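## Task

Unscrew tube 1's cap and lay it flat, opening facing down, in cap nest 1. Press the blue CYCLE key and keep the cap in that nest until the green lamp lights; the aspirate step happens only once. Then screw the cap back onto tube 1 until it will not turn further. Make sure the caps on tubes 2, 3 and 4 stay on and are tight, and tighten any loose one until it stops. Nothing may count as done if it only stays in place because the robot holds it. Finally release everything, move the arm clear (resting on READY or its housing is fine) and press the green READY key; the job is over once READY is down. Do not press READY unless every step above was carried out correctly.

## Robot and tools

ROBOT. One Kinova Gen3 arm with seven revolute joints, carrying a Robotiq 2F-85 parallel gripper and a wrist camera. There is only this single arm. The scene frame has its origin on the table surface straight under the arm base; +z is up, and +y lies to the left when facing along +x. The base may sit slightly tilted on the table.

STATIONS. The decapping station holds tubes 1 to 4, numbered left to right as viewed from the base. The cap tray has nests 1 to 4 in that same order, plus an amber lamp (aspirate running) and a green lamp (aspirate finished). One housing carries two keys: blue CYCLE and green READY. A key must be pushed until it switches.

execute_actions. Argument actions is a list holding zero or one item. An empty list just reports the current state (with pictures). A wait is {"steps": N}, N up to 300 control steps, counted from the previous result. A motion is {"rows": [...], "steps": N}, N from 6 to 15 (default 15), each step lasting 1/30 s. Each row is one flat list of 9 numbers, in this order: joint_1 waist, joint_2 shoulder, joint_3 upper arm roll, joint_4 elbow, joint_5 forearm roll, joint_6 wrist pitch, joint_7 wrist roll, gripper position, gripper speed. The first seven are absolute joint target angles in radians (joint space, same units as the Joint positions line), not offsets and not a Cartesian pose. Ranges: joints 1, 3, 5, 7 from -69.115 to 69.115; joint_2 -2.250 to 2.250; joint_4 -2.580 to 2.580; joint_6 -2.100 to 2.100. A row is applied for one step; if there are fewer rows than steps the final row keeps repeating. A call is refused outright (nothing sent) if a target exceeds a range end by over 0.013 rad and lies beyond the current angle. Real ends may differ by 0.013 rad; targets past them are clipped and the result then says "joint sent to its limit". Optional pictures: true adds camera images.

Motion limits: each step the command sent is kept within 0.304 rad of the measured angle for joints 1 to 4 and 0.266 rad for joints 5 to 7, and all joint targets are pulled back toward the measured ones if they would move the gripper over 70 mm. So large moves take several calls; the arm may still be travelling when a result arrives, and it keeps heading for the last row sent while you think or wait, until it has nearly stopped.

GRIPPER. Position is an absolute opening command from -1 to 1: +1 fully open (85 mm), 0 about 41 mm, about -0.8 pads touching, -1 close until blocked (full grip force, roughly 190 to 235 N per pad). Speed, -1 to 1, sets how fast the gap changes: about 20 mm/s at -1, 85 at 0, 150 at +1. To hold, send -1 and keep sending it; to grip gently, open then command slightly narrower than the object. To release, command wider than the object. position_measured_pct is roughly 50 minus 50 times the position reached: 0 fully open, about 90 pads closed on nothing; stopping below 90 means something is held. Closing pushes the fingertips about 13 mm farther from the wrist, so keep that clearance above surfaces. Frames robotiq_pinch (between closed pads) and robotiq_tcp (closed fingertips) have +z along the fingers and +y along the closing line.

RESULTS. Joint positions (rad), Joint velocities (rad/s) and joint torques are listed in column order; torques carry offset and noise. Results are captured 6 steps before a motion ends; those steps run afterwards. "joint command not followed" means the clearance check changed targets; HELD marks steps where your row was not fully sent. TORQUE FAULT means a joint hit its load limit (48 N m joints 1 to 4, 30.2 N m joints 5 to 7, held weight included): the arm halts 10 s and the rest of the call is dropped. MOTOR HOT warns from 60 °C; at 75 °C an OVER-TEMPERATURE FAULT lets the arm sag. Avoid long loaded holds.

CAMERAS. cam_high (fixed, 504x504) and cam_wrist (504x504, on the wrist near wrist_camera_optical). zoom_image takes camera ("cam_high" or "cam_wrist") and region [x0, y0, x1, y1] in image pixels, origin top-left, at most 504 by 504, and returns an enlarged view of the latest image.

OTHER TOOLS. read_manual (section "licences") only returns licence text. finished_scene takes scene, the number of the current scene, ends it irreversibly and reports success and the next task.

ORDER. Unscrew the listed caps, place them opening-down in matching nests, release, press CYCLE, wait for green, screw caps back until they stop, check other caps, release, clear the arm, press READY, then call finished_scene.

AVOID. Dropping caps, knocking anything off the table, slamming or pushing hard, and torque faults. Loose objects may get nudged occasionally.

Each tool is called by a JSON object that holds its "fn" and its "kwargs".

## Session

I'll start by looking at the current state of the scene.

{"fn": "execute_actions", "kwargs": {"actions": []}}

Scene clock: 0.00 s of 10000.00 s.
position_measured_pct=0.0
Joint positions: [ 0.872  1.376 -0.476  1.776 -0.163  0.752  3.188]
Joint velocities: [ 0.     0.001  0.    -0.     0.001  0.    -0.   ]
Joint torques (N m, as the joint torque sensors report them, + toward a larger angle): no reading

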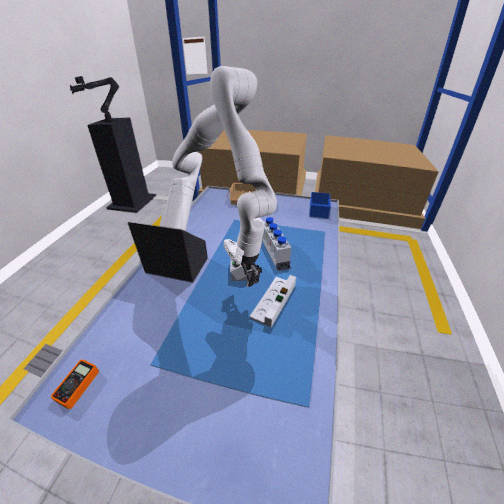

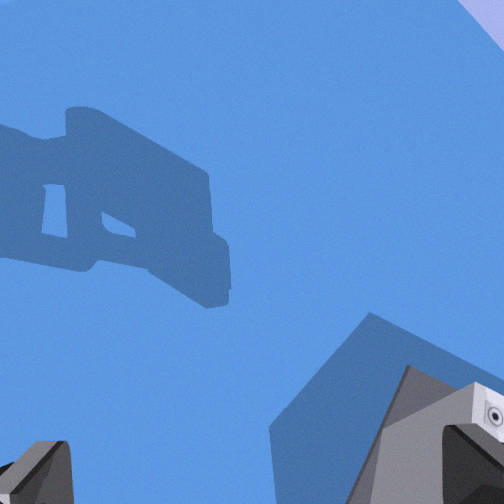

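{"fn": "zoom_image", "kwargs": {"camera": "cam_high", "region": [210, 200, 330, 340]}}

{"fn": "zoom_image", "kwargs": {"camera": "cam_high", "region": [250, 205, 310, 280]}}

{"fn": "zoom_image", "kwargs": {"camera": "cam_high", "region": [240, 265, 310, 335]}}

Region (210, 200, 330, 340) of cam_high's 504x504 image, scaled by 3.600, with more detail than that image has; it fills the left 432 columns of this view, and the rest is white.

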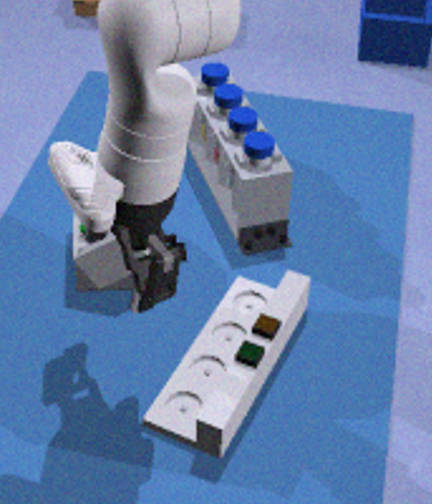

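Region (250, 205, 310, 280) of cam_high's 504x504 image, scaled by 6.720, with more detail than that image has; it fills the left 403 columns of this view, and the rest is white.

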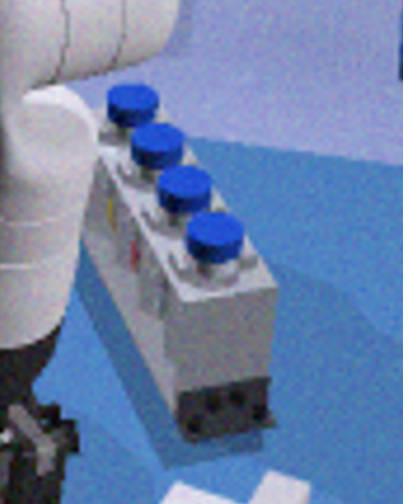

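Region (240, 265, 310, 335) of cam_high's 504x504 image, scaled by 7.200, with more detail than that image has.

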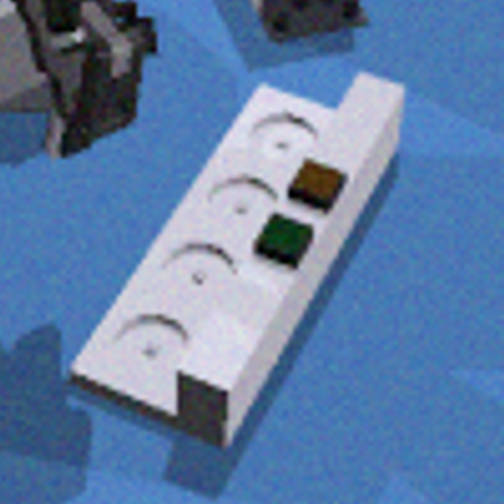

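{"fn": "zoom_image", "kwargs": {"camera": "cam_high", "region": [110, 140, 250, 300]}}

{"fn": "zoom_image", "kwargs": {"camera": "cam_high", "region": [215, 225, 275, 300]}}

Region (110, 140, 250, 300) of cam_high's 504x504 image, scaled by 3.150, with more detail than that image has; it fills the left 441 columns of this view, and the rest is white.

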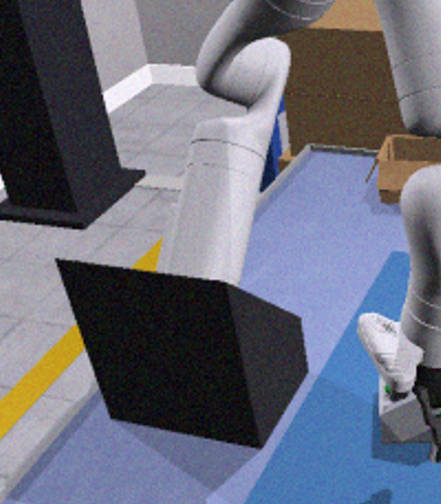

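Region (215, 225, 275, 300) of cam_high's 504x504 image, scaled by 6.720, with more detail than that image has; it fills the left 403 columns of this view, and the rest is white.

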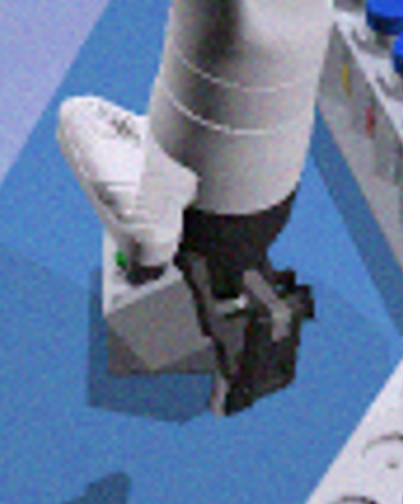

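{"fn": "zoom_image", "kwargs": {"camera": "cam_high", "region": [150, 50, 300, 250]}}

{"fn": "zoom_image", "kwargs": {"camera": "cam_high", "region": [225, 245, 275, 295]}}

Region (150, 50, 300, 250) of cam_high's 504x504 image, scaled by 2.520, with more detail than that image has; it fills the left 378 columns of this view, and the rest is white.

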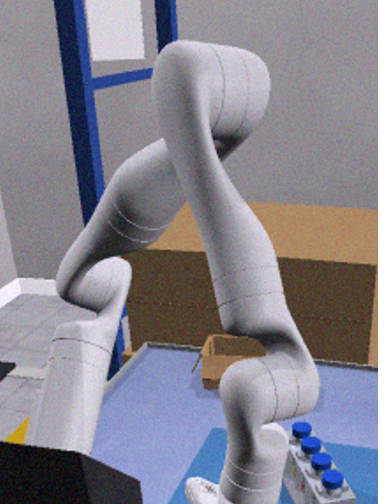

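Region (225, 245, 275, 295) of cam_high's 504x504 image, scaled by 10.080, with more detail than that image has.

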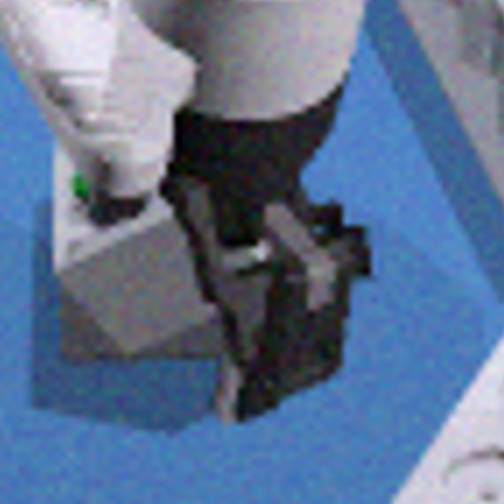

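{"fn": "zoom_image", "kwargs": {"camera": "cam_high", "region": [120, 205, 220, 295]}}

Region (120, 205, 220, 295) of cam_high's 504x504 image, scaled by 5.040, with more detail than that image has; it fills the top 454 rows of this view, and the rest is white.

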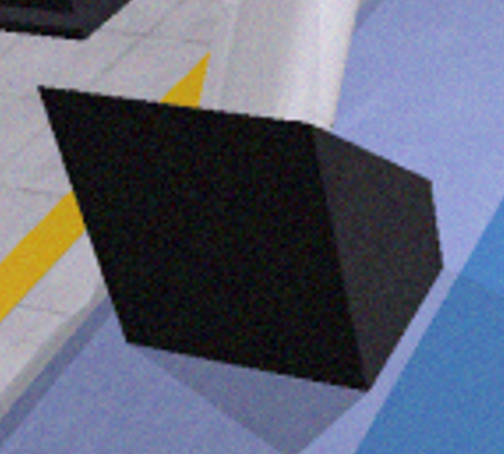

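{"fn": "zoom_image", "kwargs": {"camera": "cam_high", "region": [150, 150, 220, 240]}}

Region (150, 150, 220, 240) of cam_high's 504x504 image, scaled by 5.600, with more detail than that image has.

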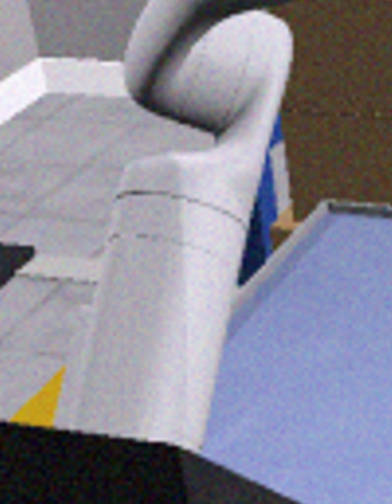

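{"fn": "zoom_image", "kwargs": {"camera": "cam_high", "region": [140, 180, 360, 420]}}

Region (140, 180, 360, 420) of cam_high's 504x504 image, scaled by 2.100, with more detail than that image has; it fills the left 462 columns of this view, and the rest is white.

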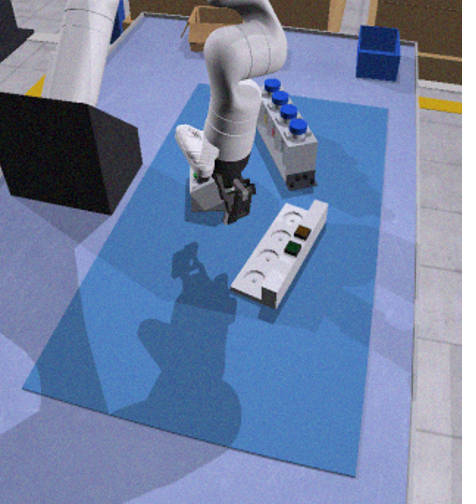

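{"fn": "zoom_image", "kwargs": {"camera": "cam_high", "region": [190, 205, 250, 285]}}

Region (190, 205, 250, 285) of cam_high's 504x504 image, scaled by 6.300, with more detail than that image has; it fills the left 378 columns of this view, and the rest is white.

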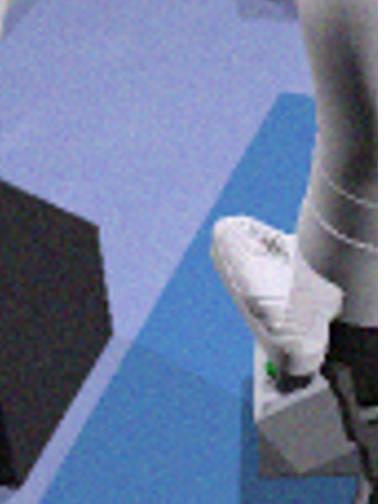

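{"fn": "zoom_image", "kwargs": {"camera": "cam_high", "region": [258, 210, 298, 275]}}

Region (258, 210, 298, 275) of cam_high's 504x504 image, scaled by 7.754, with more detail than that image has; it fills the left 310 columns of this view, and the rest is white.

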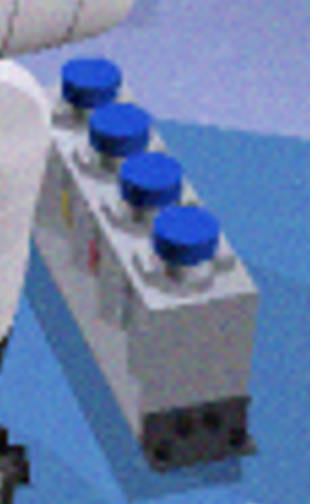

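{"fn": "execute_actions", "kwargs": {"actions": [{"rows": [[0.212, 0.294, 0.0, 2.156, -0.885, 1.105, 4.44, 1.0, 0.0]], "steps": 15}], "pictures": false}}

{"fn": "execute_actions", "kwargs": {"actions": [{"steps": 30}], "pictures": true}}

Scene clock: 37.13 s of 10000.00 s.
position_measured_pct=0.0
Joint positions: [ 0.701  1.205 -0.317  1.932 -0.301  0.89   3.327]
Joint velocities: [-0.89  -0.88   0.866  0.739 -0.746  0.706  0.751]
Joint torques (N m, as the joint torque sensors report them, + toward a larger angle): [  9.45 -15.11   2.51  -3.09   0.2    0.59  -0.36]
Steps of this call (steps 1 to 1105: nothing new was sent; steps 1106 to 1114: the first 9 steps of this action). Readings (joint positions | what the end effector reports):
1106: [0.871 1.374 -0.475 1.777 -0.163 0.753 3.189] | position_measured_pct=0.0
1107: [0.863 1.367 -0.470 1.783 -0.167 0.757 3.193] | position_measured_pct=0.0
1109: [0.833 1.336 -0.443 1.809 -0.191 0.779 3.216] | position_measured_pct=0.0
1113: [0.729 1.233 -0.345 1.908 -0.277 0.866 3.303] | position_measured_pct=0.0
1114: the state above

Scene clock: 38.13 s of 10000.00 s.
position_measured_pct=0.0
Joint positions: [ 0.215  0.309 -0.001  2.155 -0.881  1.105  4.385]
Joint velocities: [-0.039 -0.213  0.015  0.011 -0.071  0.014  1.01 ]
Joint torques (N m, as the joint torque sensors report them, + toward a larger angle): [ 7.86 -5.18  5.36 -4.65 -0.06 -0.32 -0.45]
Kept back: nothing.
Steps of this call (steps 1 to 6: the last 6 steps of your previous action; steps 7 to 30: the robot went on to your last target). Readings (joint positions | what the end effector reports):
1: [0.670 1.174 -0.287 1.957 -0.327 0.913 3.353] | position_measured_pct=0.0
2: [0.636 1.141 -0.255 1.981 -0.356 0.936 3.381] | position_measured_pct=0.0
4: [0.563 1.068 -0.190 2.025 -0.418 0.979 3.444] | position_measured_pct=0.0
8: [0.420 0.919 -0.101 2.086 -0.549 1.038 3.575] | position_measured_pct=0.0
30: the state above

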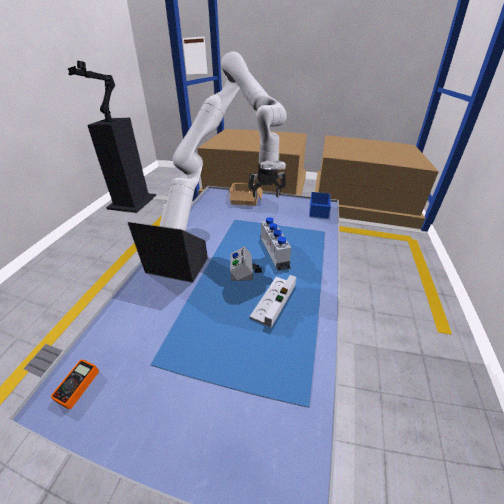

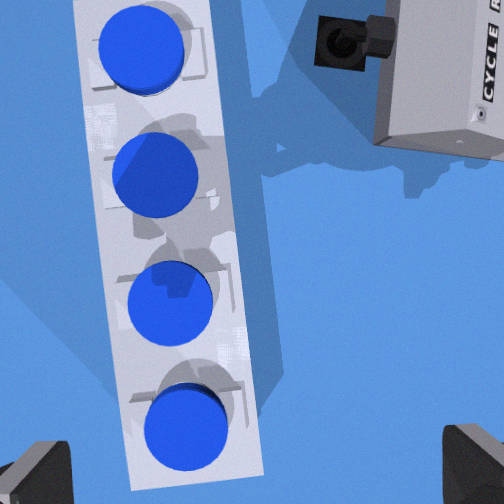

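{"fn": "execute_actions", "kwargs": {"actions": [], "pictures": true}}

Scene clock: 38.53 s of 10000.00 s.
position_measured_pct=0.0
Joint positions: [ 0.212  0.294 -0.     2.156 -0.885  1.105  4.44 ]
Joint velocities: [ 0.001 -0.     0.     0.001  0.    -0.     0.   ]
Joint torques (N m, as the joint torque sensors report them, + toward a larger angle): [ 7.58 -6.43  5.26 -4.59 -0.15 -0.3  -0.36]
Kept back: nothing.
Steps of this call (steps 1 to 12: the robot went on to your last target). Readings (joint positions | what the end effector reports):
1: [0.214 0.303 -0.001 2.155 -0.883 1.105 4.414] | position_measured_pct=0.0
2: [0.213 0.300 -0.000 2.156 -0.885 1.105 4.432] | position_measured_pct=0.0
4: [0.213 0.298 -0.000 2.156 -0.885 1.105 4.440] | position_measured_pct=0.0
8: [0.212 0.295 -0.000 2.156 -0.885 1.105 4.440] | position_measured_pct=0.0
12: the state above

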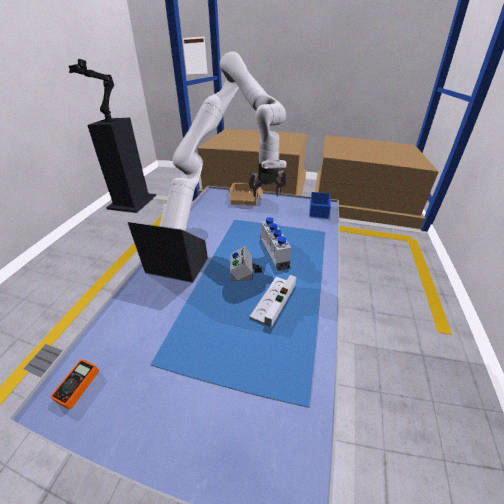

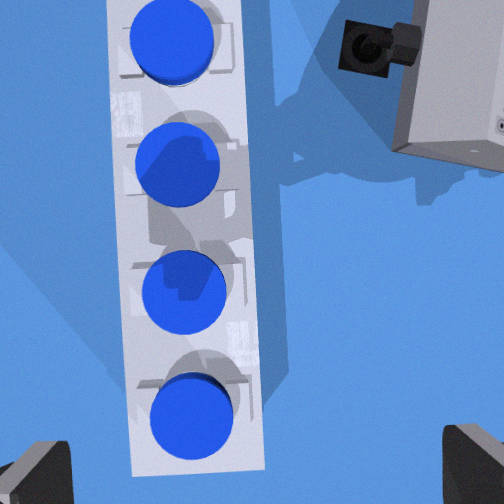

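{"fn": "zoom_image", "kwargs": {"camera": "cam_wrist", "region": [100, 230, 300, 504]}}

{"fn": "zoom_image", "kwargs": {"camera": "cam_wrist", "region": [80, 0, 280, 240]}}

{"fn": "zoom_image", "kwargs": {"camera": "cam_high", "region": [210, 150, 320, 290]}}

Region (100, 230, 300, 504) of cam_wrist's 504x504 image, scaled by 1.839; it fills the left 368 columns of this view, and the rest is white.

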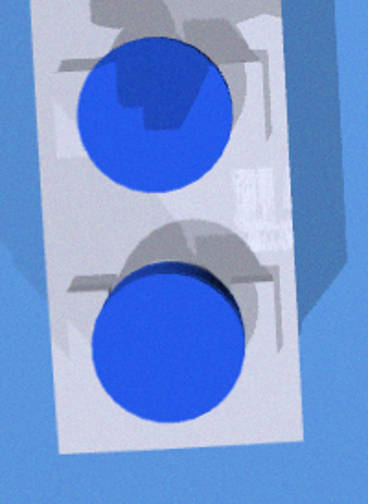

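Region (80, 0, 280, 240) of cam_wrist's 504x504 image, scaled by 2.100.

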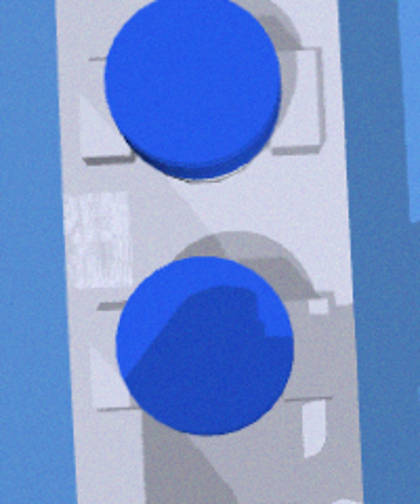

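Region (210, 150, 320, 290) of cam_high's 504x504 image, scaled by 3.600, with more detail than that image has; it fills the left 396 columns of this view, and the rest is white.

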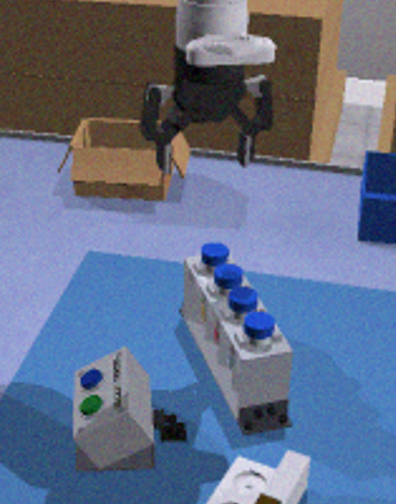

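{"fn": "zoom_image", "kwargs": {"camera": "cam_wrist", "region": [0, 404, 120, 504]}}

{"fn": "zoom_image", "kwargs": {"camera": "cam_wrist", "region": [400, 404, 504, 504]}}

Region (0, 404, 120, 504) of cam_wrist's 504x504 image, scaled by 4.200.

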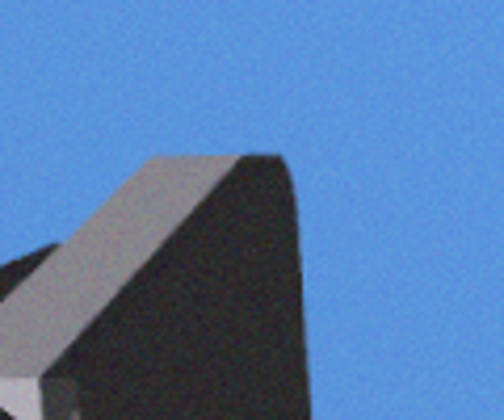

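Region (400, 404, 504, 504) of cam_wrist's 504x504 image, scaled by 4.846; it fills the top 485 rows of this view, and the rest is white.

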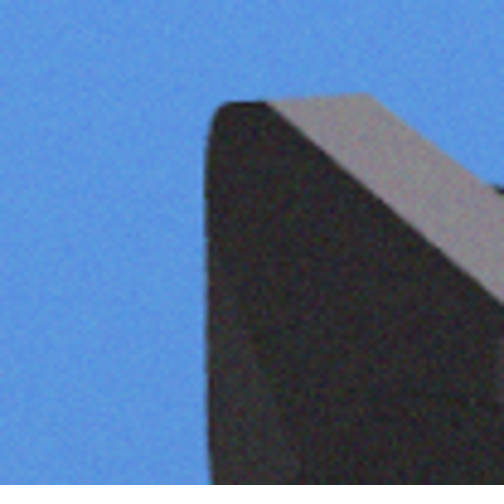

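{"fn": "execute_actions", "kwargs": {"actions": [{"rows": [[0.0802, 0.3803, 0.0, 2.2391, -1.0527, 0.9464, 4.5532, 1.0, 0.0]], "steps": 15}], "pictures": false}}

{"fn": "execute_actions", "kwargs": {"actions": [{"steps": 12}], "pictures": true}}

Scene clock: 43.50 s of 10000.00 s.
position_measured_pct=0.0
Joint positions: [ 0.09   0.374 -0.001  2.235 -1.045  0.954  4.548]
Joint velocities: [-0.137  0.096 -0.001  0.13  -0.279 -0.263  0.19 ]
Joint torques (N m, as the joint torque sensors report them, + toward a larger angle): [  9.5  -10.03   6.14  -4.5   -0.11  -0.19  -0.21]
Steps of this call (steps 1 to 30: the robot went on to your last target; steps 31 to 140: nothing new was sent; steps 141 to 149: the first 9 steps of this action). Readings (joint positions | what the end effector reports):
141: [0.210 0.295 0.000 2.157 -0.886 1.104 4.441] | position_measured_pct=0.0
142: [0.203 0.299 0.001 2.160 -0.892 1.098 4.445] | position_measured_pct=0.0
144: [0.172 0.319 0.001 2.177 -0.926 1.065 4.467] | position_measured_pct=0.0
148: [0.097 0.370 -0.001 2.229 -1.032 0.966 4.540] | position_measured_pct=0.0
149: the state above

Scene clock: 43.90 s of 10000.00 s.
position_measured_pct=0.0
Joint positions: [ 0.081  0.38  -0.     2.239 -1.053  0.946  4.553]
Joint velocities: [-0.004  0.001  0.    -0.001  0.     0.    -0.   ]
Joint torques (N m, as the joint torque sensors report them, + toward a larger angle): [ 8.28 -7.98  5.19 -3.2  -0.25 -0.27 -0.34]
Kept back: nothing.
Steps of this call (steps 1 to 6: the last 6 steps of your previous action; steps 7 to 12: the robot went on to your last target). Readings (joint positions | what the end effector reports):
1: [0.088 0.376 -0.001 2.237 -1.051 0.949 4.552] | position_measured_pct=0.0
2: [0.087 0.377 -0.001 2.238 -1.052 0.947 4.553] | position_measured_pct=0.0
4: [0.084 0.378 -0.000 2.239 -1.053 0.946 4.553] | position_measured_pct=0.0
8: [0.081 0.380 -0.000 2.239 -1.053 0.946 4.553] | position_measured_pct=0.0
12: the state above

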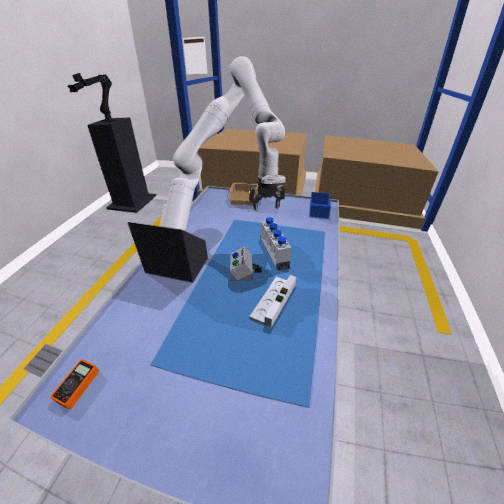

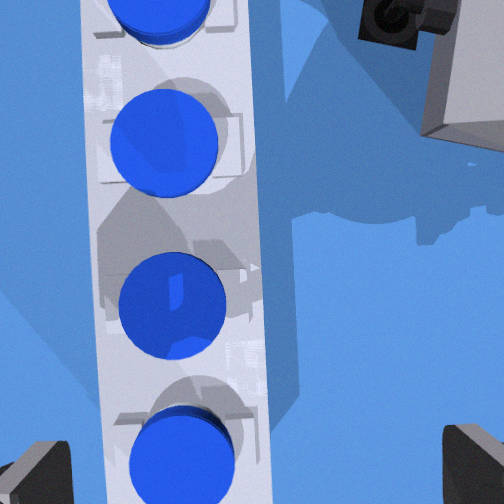

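{"fn": "zoom_image", "kwargs": {"camera": "cam_wrist", "region": [80, 230, 300, 504]}}

{"fn": "zoom_image", "kwargs": {"camera": "cam_wrist", "region": [70, 0, 290, 240]}}

Region (80, 230, 300, 504) of cam_wrist's 504x504 image, scaled by 1.839; it fills the left 405 columns of this view, and the rest is white.

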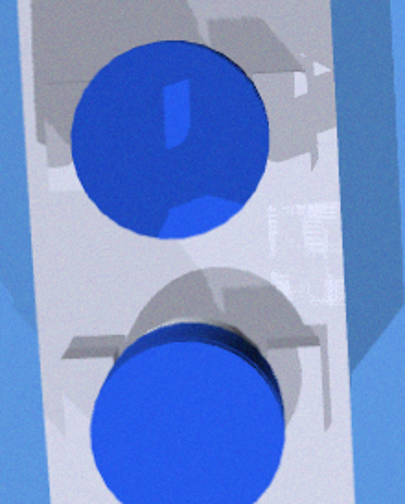

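Region (70, 0, 290, 240) of cam_wrist's 504x504 image, scaled by 2.100; it fills the left 462 columns of this view, and the rest is white.

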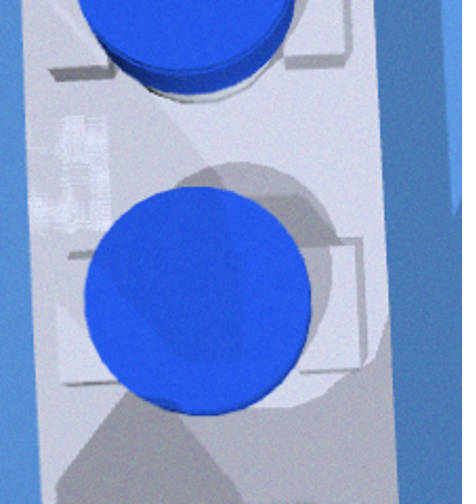

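{"fn": "zoom_image", "kwargs": {"camera": "cam_high", "region": [260, 212, 292, 252]}}

Region (260, 212, 292, 252) of cam_high's 504x504 image, scaled by 12.600, with more detail than that image has; it fills the left 403 columns of this view, and the rest is white.

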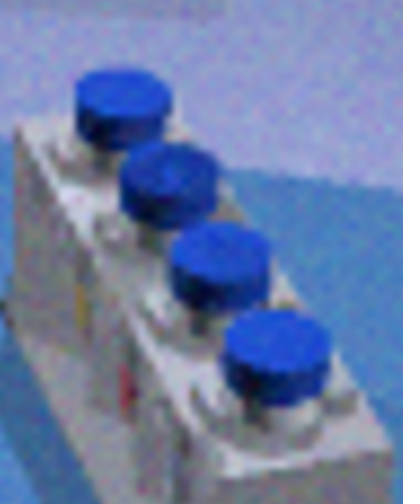

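{"fn": "execute_actions", "kwargs": {"actions": [{"rows": [[-0.0208, 0.3845, 0.0, 2.2096, -1.1048, 0.9130, 4.5056, 1.0, 0.0]], "steps": 15}], "pictures": false}}

{"fn": "execute_actions", "kwargs": {"actions": [{"steps": 10}], "pictures": true}}

Scene clock: 52.43 s of 10000.00 s.
position_measured_pct=0.0
Joint positions: [-0.014  0.384 -0.001  2.21  -1.105  0.914  4.506]
Joint velocities: [-0.014 -0.002  0.01  -0.012 -0.019 -0.02  -0.021]
Joint torques (N m, as the joint torque sensors report them, + toward a larger angle): [ 9.61 -9.14  6.1  -1.65  0.03 -0.41 -0.46]
Steps of this call (steps 1 to 15: the robot went on to your last target; steps 16 to 247: nothing new was sent; steps 248 to 256: the first 9 steps of this action). Readings (joint positions | what the end effector reports):
248: [0.078 0.380 0.000 2.239 -1.053 0.946 4.553] | position_measured_pct=0.0
249: [0.071 0.381 0.001 2.237 -1.055 0.944 4.551] | position_measured_pct=0.0
251: [0.040 0.382 0.001 2.229 -1.069 0.935 4.538] | position_measured_pct=0.0
255: [-0.013 0.384 -0.001 2.211 -1.103 0.915 4.508] | position_measured_pct=0.0
256: the state above

Scene clock: 52.77 s of 10000.00 s.
position_measured_pct=0.0
Joint positions: [-0.02   0.384 -0.     2.21  -1.105  0.913  4.506]
Joint velocities: [-0.004  0.     0.    -0.001 -0.    -0.    -0.   ]
Joint torques (N m, as the joint torque sensors report them, + toward a larger angle): [ 8.39 -8.83  5.37 -2.83 -0.19 -0.25 -0.28]
Kept back: nothing.
Steps of this call (steps 1 to 6: the last 6 steps of your previous action; steps 7 to 10: the robot went on to your last target). Readings (joint positions | what the end effector reports):
1: [-0.015 0.384 -0.001 2.210 -1.105 0.913 4.506] | position_measured_pct=0.0
2: [-0.016 0.384 -0.000 2.210 -1.105 0.913 4.506] | position_measured_pct=0.0
4: [-0.018 0.384 -0.000 2.210 -1.105 0.913 4.506] | position_measured_pct=0.0
8: [-0.020 0.384 -0.000 2.210 -1.105 0.913 4.506] | position_measured_pct=0.0
10: the state above

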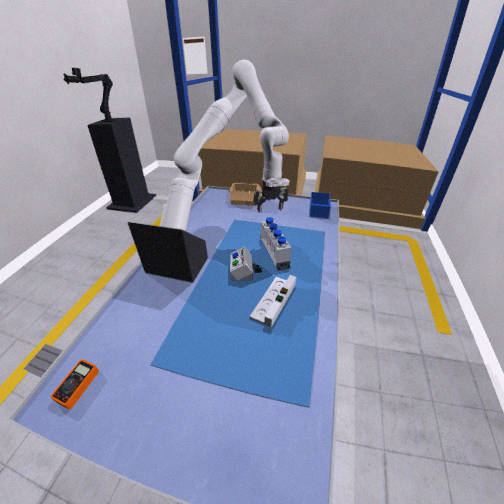

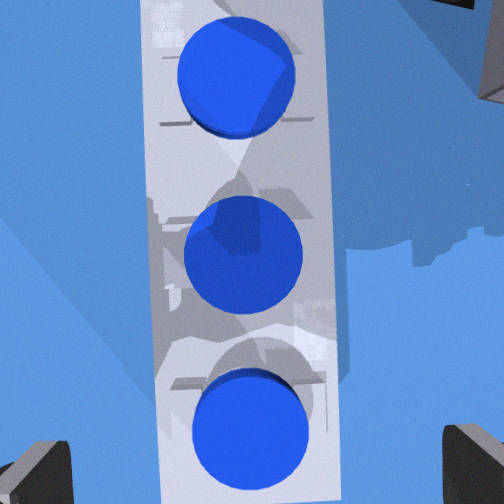

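{"fn": "zoom_image", "kwargs": {"camera": "cam_wrist", "region": [140, 340, 360, 504]}}

{"fn": "zoom_image", "kwargs": {"camera": "cam_high", "region": [240, 170, 300, 260]}}

Region (140, 340, 360, 504) of cam_wrist's 504x504 image, scaled by 2.291; it fills the top 376 rows of this view, and the rest is white.

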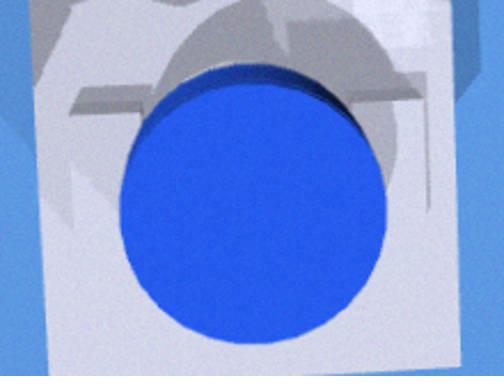

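Region (240, 170, 300, 260) of cam_high's 504x504 image, scaled by 5.600, with more detail than that image has.

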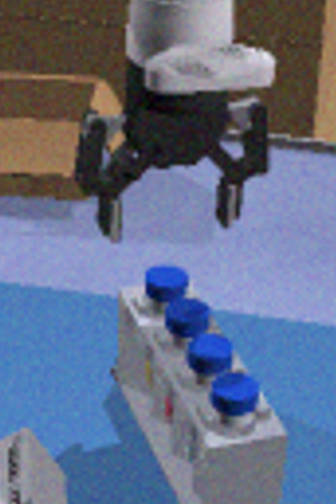

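{"fn": "execute_actions", "kwargs": {"actions": [{"rows": [[-0.0208, 0.3845, 0.0, 2.2096, -1.1048, 0.9130, 7.6472, 1.0, 0.0]], "steps": 15}], "pictures": false}}

{"fn": "execute_actions", "kwargs": {"actions": [{"steps": 82}], "pictures": true}}

Scene clock: 54.47 s of 10000.00 s.
position_measured_pct=0.0
Joint positions: [-0.021  0.385  0.     2.21  -1.105  0.913  4.768]
Joint velocities: [ 0.    -0.001  0.     0.001  0.001 -0.     1.216]
Joint torques (N m, as the joint torque sensors report them, + toward a larger angle): [ 8.34 -8.82  5.22 -2.78 -0.29 -0.32 -0.04]
Steps of this call (steps 1 to 15: the robot went on to your last target; steps 16 to 42: nothing new was sent; steps 43 to 51: the first 9 steps of this action). Readings (joint positions | what the end effector reports):
43: [-0.021 0.385 0.000 2.210 -1.105 0.913 4.507] | position_measured_pct=0.0
44: [-0.021 0.385 0.000 2.210 -1.105 0.913 4.516] | position_measured_pct=0.0
46: [-0.021 0.385 0.000 2.210 -1.105 0.913 4.567] | position_measured_pct=0.0
50: [-0.021 0.385 0.000 2.210 -1.105 0.913 4.727] | position_measured_pct=0.0
51: the state above

Scene clock: 57.20 s of 10000.00 s.
position_measured_pct=0.0
Joint positions: [-0.021  0.384 -0.     2.21  -1.105  0.913  7.647]
Joint velocities: [-0.001 -0.001 -0.    -0.     0.    -0.    -0.   ]
Joint torques (N m, as the joint torque sensors report them, + toward a larger angle): [ 8.19 -8.86  5.25 -2.74 -0.31 -0.23 -0.28]
Kept back: nothing.
Steps of this call (steps 1 to 6: the last 6 steps of your previous action; steps 7 to 82: the robot went on to your last target). Readings (joint positions | what the end effector reports):
1: [-0.021 0.385 0.000 2.210 -1.105 0.913 4.808] | position_measured_pct=0.0
2: [-0.021 0.385 0.000 2.210 -1.105 0.913 4.849] | position_measured_pct=0.0
4: [-0.021 0.385 0.000 2.210 -1.105 0.913 4.930] | position_measured_pct=0.0
8: [-0.021 0.385 0.000 2.210 -1.105 0.913 5.093] | position_measured_pct=0.0
82: the state above

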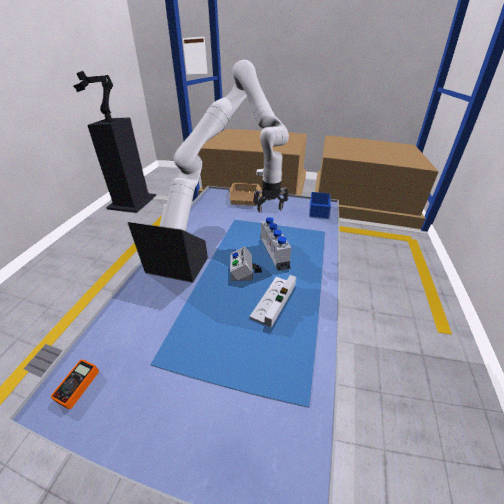

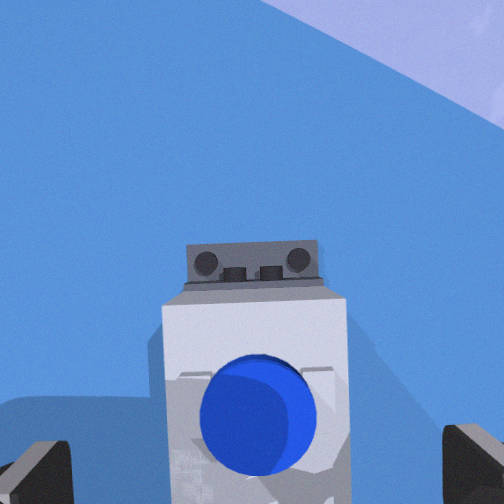

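{"fn": "zoom_image", "kwargs": {"camera": "cam_wrist", "region": [140, 220, 380, 504]}}

Region (140, 220, 380, 504) of cam_wrist's 504x504 image, scaled by 1.775; it fills the left 426 columns of this view, and the rest is white.

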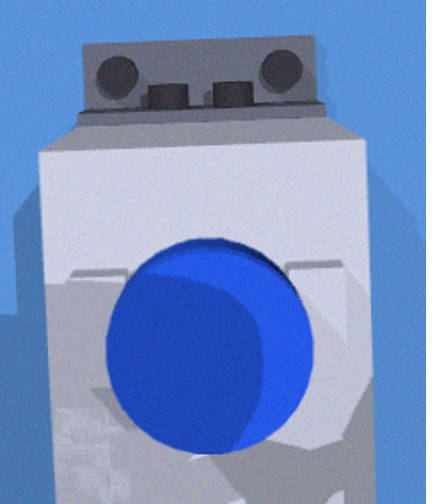

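{"fn": "execute_actions", "kwargs": {"actions": [{"rows": [[-0.1207, 0.4596, 0.0, 2.2397, -1.2597, 0.8291, 7.7507, 1.0, 0.0]], "steps": 15}], "pictures": false}}

{"fn": "execute_actions", "kwargs": {"actions": [{"steps": 12}], "pictures": true}}

Scene clock: 64.43 s of 10000.00 s.
position_measured_pct=0.0
Joint positions: [-0.115  0.456 -0.001  2.239 -1.258  0.83   7.75 ]
Joint velocities: [-0.011  0.009  0.014  0.011 -0.065 -0.041  0.042]
Joint torques (N m, as the joint torque sensors report them, + toward a larger angle): [  9.47 -11.15   5.84  -2.05  -0.25  -0.22  -0.29]
Steps of this call (steps 1 to 15: the robot went on to your last target; steps 16 to 208: nothing new was sent; steps 209 to 217: the first 9 steps of this action). Readings (joint positions | what the end effector reports):
209: [-0.022 0.386 0.000 2.210 -1.106 0.912 7.648] | position_measured_pct=0.0
210: [-0.030 0.391 0.001 2.211 -1.114 0.908 7.653] | position_measured_pct=0.0
212: [-0.061 0.414 0.001 2.220 -1.154 0.885 7.680] | position_measured_pct=0.0
216: [-0.113 0.455 -0.001 2.238 -1.253 0.833 7.746] | position_measured_pct=0.0
217: the state above

Scene clock: 64.83 s of 10000.00 s.
position_measured_pct=0.0
Joint positions: [-0.12   0.459 -0.     2.24  -1.26   0.829  7.751]
Joint velocities: [-0.002  0.001 -0.    -0.     0.    -0.    -0.   ]
Joint torques (N m, as the joint torque sensors report them, + toward a larger angle): [  8.94 -10.21   5.15  -1.51  -0.2   -0.14  -0.3 ]
Kept back: nothing.
Steps of this call (steps 1 to 6: the last 6 steps of your previous action; steps 7 to 12: the robot went on to your last target). Readings (joint positions | what the end effector reports):
1: [-0.115 0.456 -0.001 2.239 -1.260 0.830 7.751] | position_measured_pct=0.0
2: [-0.116 0.457 -0.000 2.239 -1.260 0.829 7.751] | position_measured_pct=0.0
4: [-0.118 0.458 -0.000 2.240 -1.260 0.829 7.751] | position_measured_pct=0.0
8: [-0.120 0.459 -0.000 2.240 -1.260 0.829 7.751] | position_measured_pct=0.0
12: the state above

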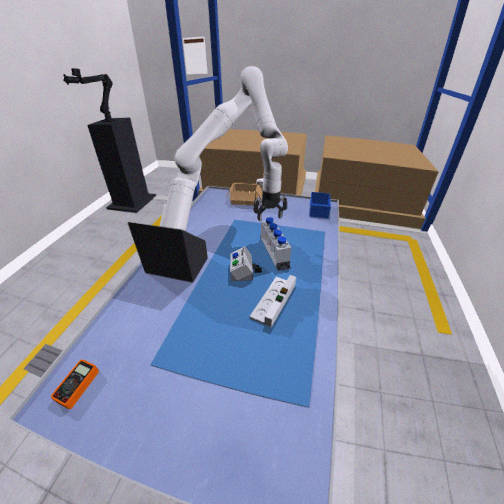

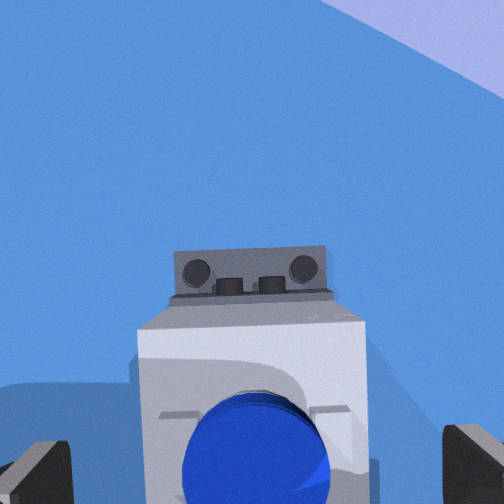

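{"fn": "zoom_image", "kwargs": {"camera": "cam_wrist", "region": [0, 300, 504, 504]}}

{"fn": "zoom_image", "kwargs": {"camera": "cam_high", "region": [248, 185, 296, 245]}}

Region (0, 300, 504, 504) of cam_wrist's 504x504 image, scaled by 1.000; it fills the top 204 rows of this view, and the rest is white.

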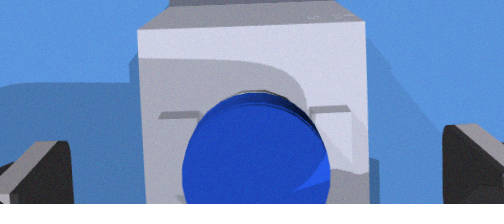

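Region (248, 185, 296, 245) of cam_high's 504x504 image, scaled by 8.400, with more detail than that image has; it fills the left 403 columns of this view, and the rest is white.

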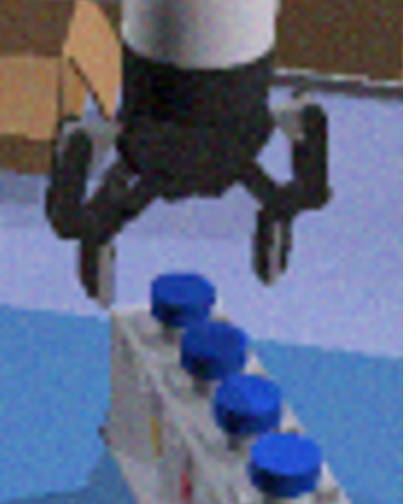

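{"fn": "zoom_image", "kwargs": {"camera": "cam_wrist", "region": [160, 370, 360, 504]}}

Region (160, 370, 360, 504) of cam_wrist's 504x504 image, scaled by 2.520; it fills the top 338 rows of this view, and the rest is white.

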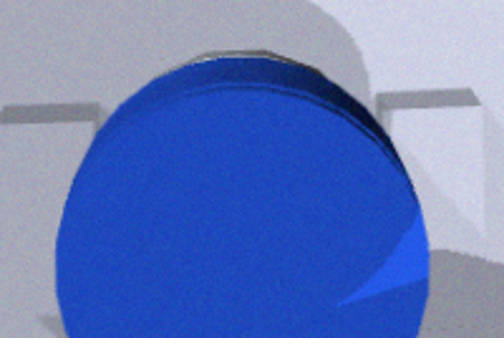

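{"fn": "execute_actions", "kwargs": {"actions": []}}

Scene clock: 68.13 s of 10000.00 s.
position_measured_pct=0.0
Joint positions: [-0.121  0.46  -0.     2.24  -1.26   0.829  7.751]
Joint velocities: [-0.     0.    -0.001  0.     0.     0.     0.   ]
Joint torques (N m, as the joint torque sensors report them, + toward a larger angle): [ 8.78 -9.77  4.99 -1.62 -0.22 -0.19 -0.23]
Kept back: nothing.
Steps of this call (steps 1 to 15: the robot went on to your last target; steps 16 to 99: nothing new was sent). Readings (joint positions | what the end effector reports):
1: [-0.121 0.459 -0.000 2.240 -1.260 0.829 7.751] | position_measured_pct=0.0
2: [-0.121 0.460 -0.000 2.240 -1.260 0.829 7.751] | position_measured_pct=0.0
4: [-0.121 0.460 -0.000 2.240 -1.260 0.829 7.751] | position_measured_pct=0.0
8: [-0.121 0.460 -0.000 2.240 -1.260 0.829 7.751] | position_measured_pct=0.0
99: the state above
The arm was judged still, so your last target was given up. Only a new action makes it travel on or press farther. Fingers that are still opening or closing keep moving.

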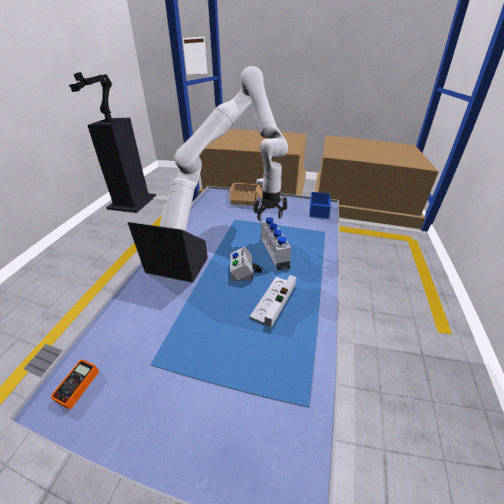

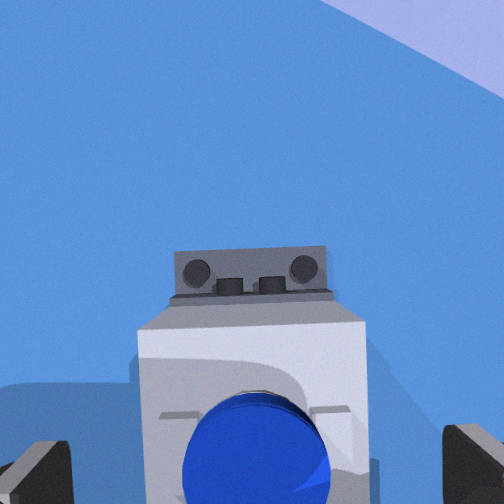

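{"fn": "execute_actions", "kwargs": {"actions": [{"rows": [[-0.1207,0.4596,0,2.2397,-1.2597,0.8291,7.7507,-1,-0.3]], "steps": 15}]}}

{"fn": "execute_actions", "kwargs": {"actions": [{"steps": 20}], "pictures": true}}

Scene clock: 69.40 s of 10000.00 s.
position_measured_pct=14.7
Joint positions: [-0.121  0.46  -0.     2.24  -1.26   0.829  7.751]
Joint velocities: [ 0.001  0.002  0.    -0.001  0.001  0.     0.   ]
Joint torques (N m, as the joint torque sensors report them, + toward a larger angle): [ 8.67 -9.96  5.15 -1.53 -0.29 -0.17 -0.39]
Steps of this call (steps 1 to 29: nothing new was sent; steps 30 to 38: the first 9 steps of this action). Readings (joint positions | what the end effector reports):
30: [-0.121 0.460 0.000 2.240 -1.260 0.829 7.751] | position_measured_pct=0.0
31: [-0.121 0.460 0.000 2.240 -1.260 0.829 7.751] | position_measured_pct=0.4
33: [-0.121 0.460 0.000 2.240 -1.260 0.829 7.751] | position_measured_pct=3.6
37: [-0.121 0.460 -0.000 2.240 -1.260 0.829 7.751] | position_measured_pct=12.3
38: the state above

Scene clock: 70.07 s of 10000.00 s.
position_measured_pct=58.7
Joint positions: [-0.12   0.459  0.001  2.24  -1.259  0.83   7.751]
Joint velocities: [ 0.006 -0.009  0.003  0.005  0.004  0.005  0.001]
Joint torques (N m, as the joint torque sensors report them, + toward a larger angle): [ 7.48 -8.23  4.29 -2.58 -0.6  -0.57 -0.42]
Kept back: nothing.
Steps of this call (steps 1 to 6: the last 6 steps of your previous action; steps 7 to 15: the robot went on to your last target; steps 16 to 20: nothing new was sent). Readings (joint positions | what the end effector reports):
1: [-0.121 0.460 -0.000 2.240 -1.260 0.829 7.751] | position_measured_pct=16.7
2: [-0.121 0.460 -0.000 2.240 -1.260 0.829 7.751] | position_measured_pct=19.0
4: [-0.121 0.460 -0.000 2.240 -1.260 0.829 7.751] | position_measured_pct=23.8
8: [-0.121 0.460 -0.000 2.240 -1.260 0.829 7.751] | position_measured_pct=32.9
20: the state above
The arm was judged still, so your last target was given up. Only a new action makes it travel on or press farther. Fingers that are still opening or closing keep moving.

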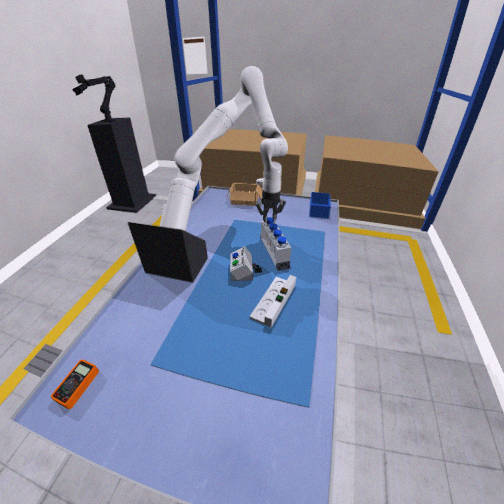

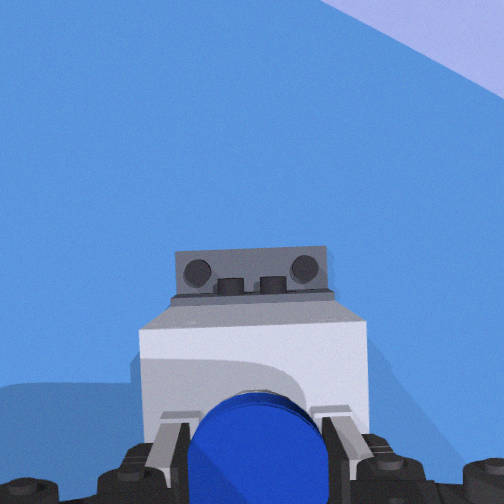

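{"fn": "execute_actions", "kwargs": {"actions": [{"rows": [[-0.1207,0.4596,0,2.2397,-1.2597,0.8291,8.25,-1,-0.3]], "steps": 15}]}}

{"fn": "execute_actions", "kwargs": {"actions": [{"steps": 15}], "pictures": true}}

Scene clock: 71.17 s of 10000.00 s.
position_measured_pct=61.1
Joint positions: [-0.12   0.458  0.001  2.241 -1.259  0.83   8.012]
Joint velocities: [ 0.     0.001  0.002  0.002 -0.001  0.001  1.215]
Joint torques (N m, as the joint torque sensors report them, + toward a larger angle): [ 7.66 -8.59  4.33 -2.81 -0.89 -0.72 -0.05]
Steps of this call (steps 1 to 24: nothing new was sent; steps 25 to 33: the first 9 steps of this action). Readings (joint positions | what the end effector reports):
25: [-0.120 0.458 0.001 2.241 -1.259 0.830 7.752] | position_measured_pct=61.1
26: [-0.120 0.458 0.001 2.241 -1.259 0.830 7.761] | position_measured_pct=61.1
28: [-0.120 0.458 0.001 2.241 -1.259 0.830 7.812] | position_measured_pct=61.1
32: [-0.120 0.458 0.001 2.241 -1.259 0.830 7.972] | position_measured_pct=61.1
33: the state above

Scene clock: 71.67 s of 10000.00 s.
position_measured_pct=61.1
Joint positions: [-0.119  0.458  0.001  2.241 -1.258  0.83   8.25 ]
Joint velocities: [ 0.002  0.001 -0.    -0.001 -0.    -0.     0.001]
Joint torques (N m, as the joint torque sensors report them, + toward a larger angle): [ 7.6  -8.45  4.33 -2.67 -0.86 -0.64 -0.25]
Kept back: nothing.
Steps of this call (steps 1 to 6: the last 6 steps of your previous action; steps 7 to 15: the robot went on to your last target). Readings (joint positions | what the end effector reports):
1: [-0.120 0.458 0.001 2.241 -1.259 0.830 8.053] | position_measured_pct=61.1
2: [-0.119 0.458 0.001 2.241 -1.258 0.830 8.094] | position_measured_pct=61.1
4: [-0.119 0.458 0.001 2.241 -1.258 0.830 8.175] | position_measured_pct=61.1
8: [-0.119 0.458 0.001 2.241 -1.258 0.830 8.249] | position_measured_pct=61.1
15: the state above

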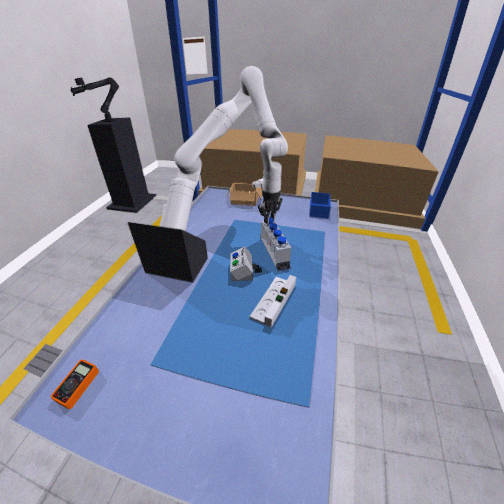

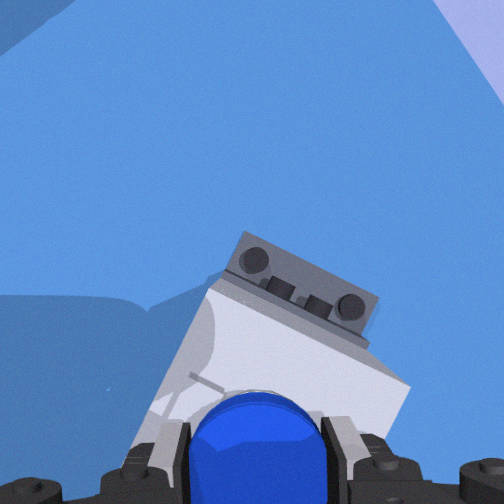

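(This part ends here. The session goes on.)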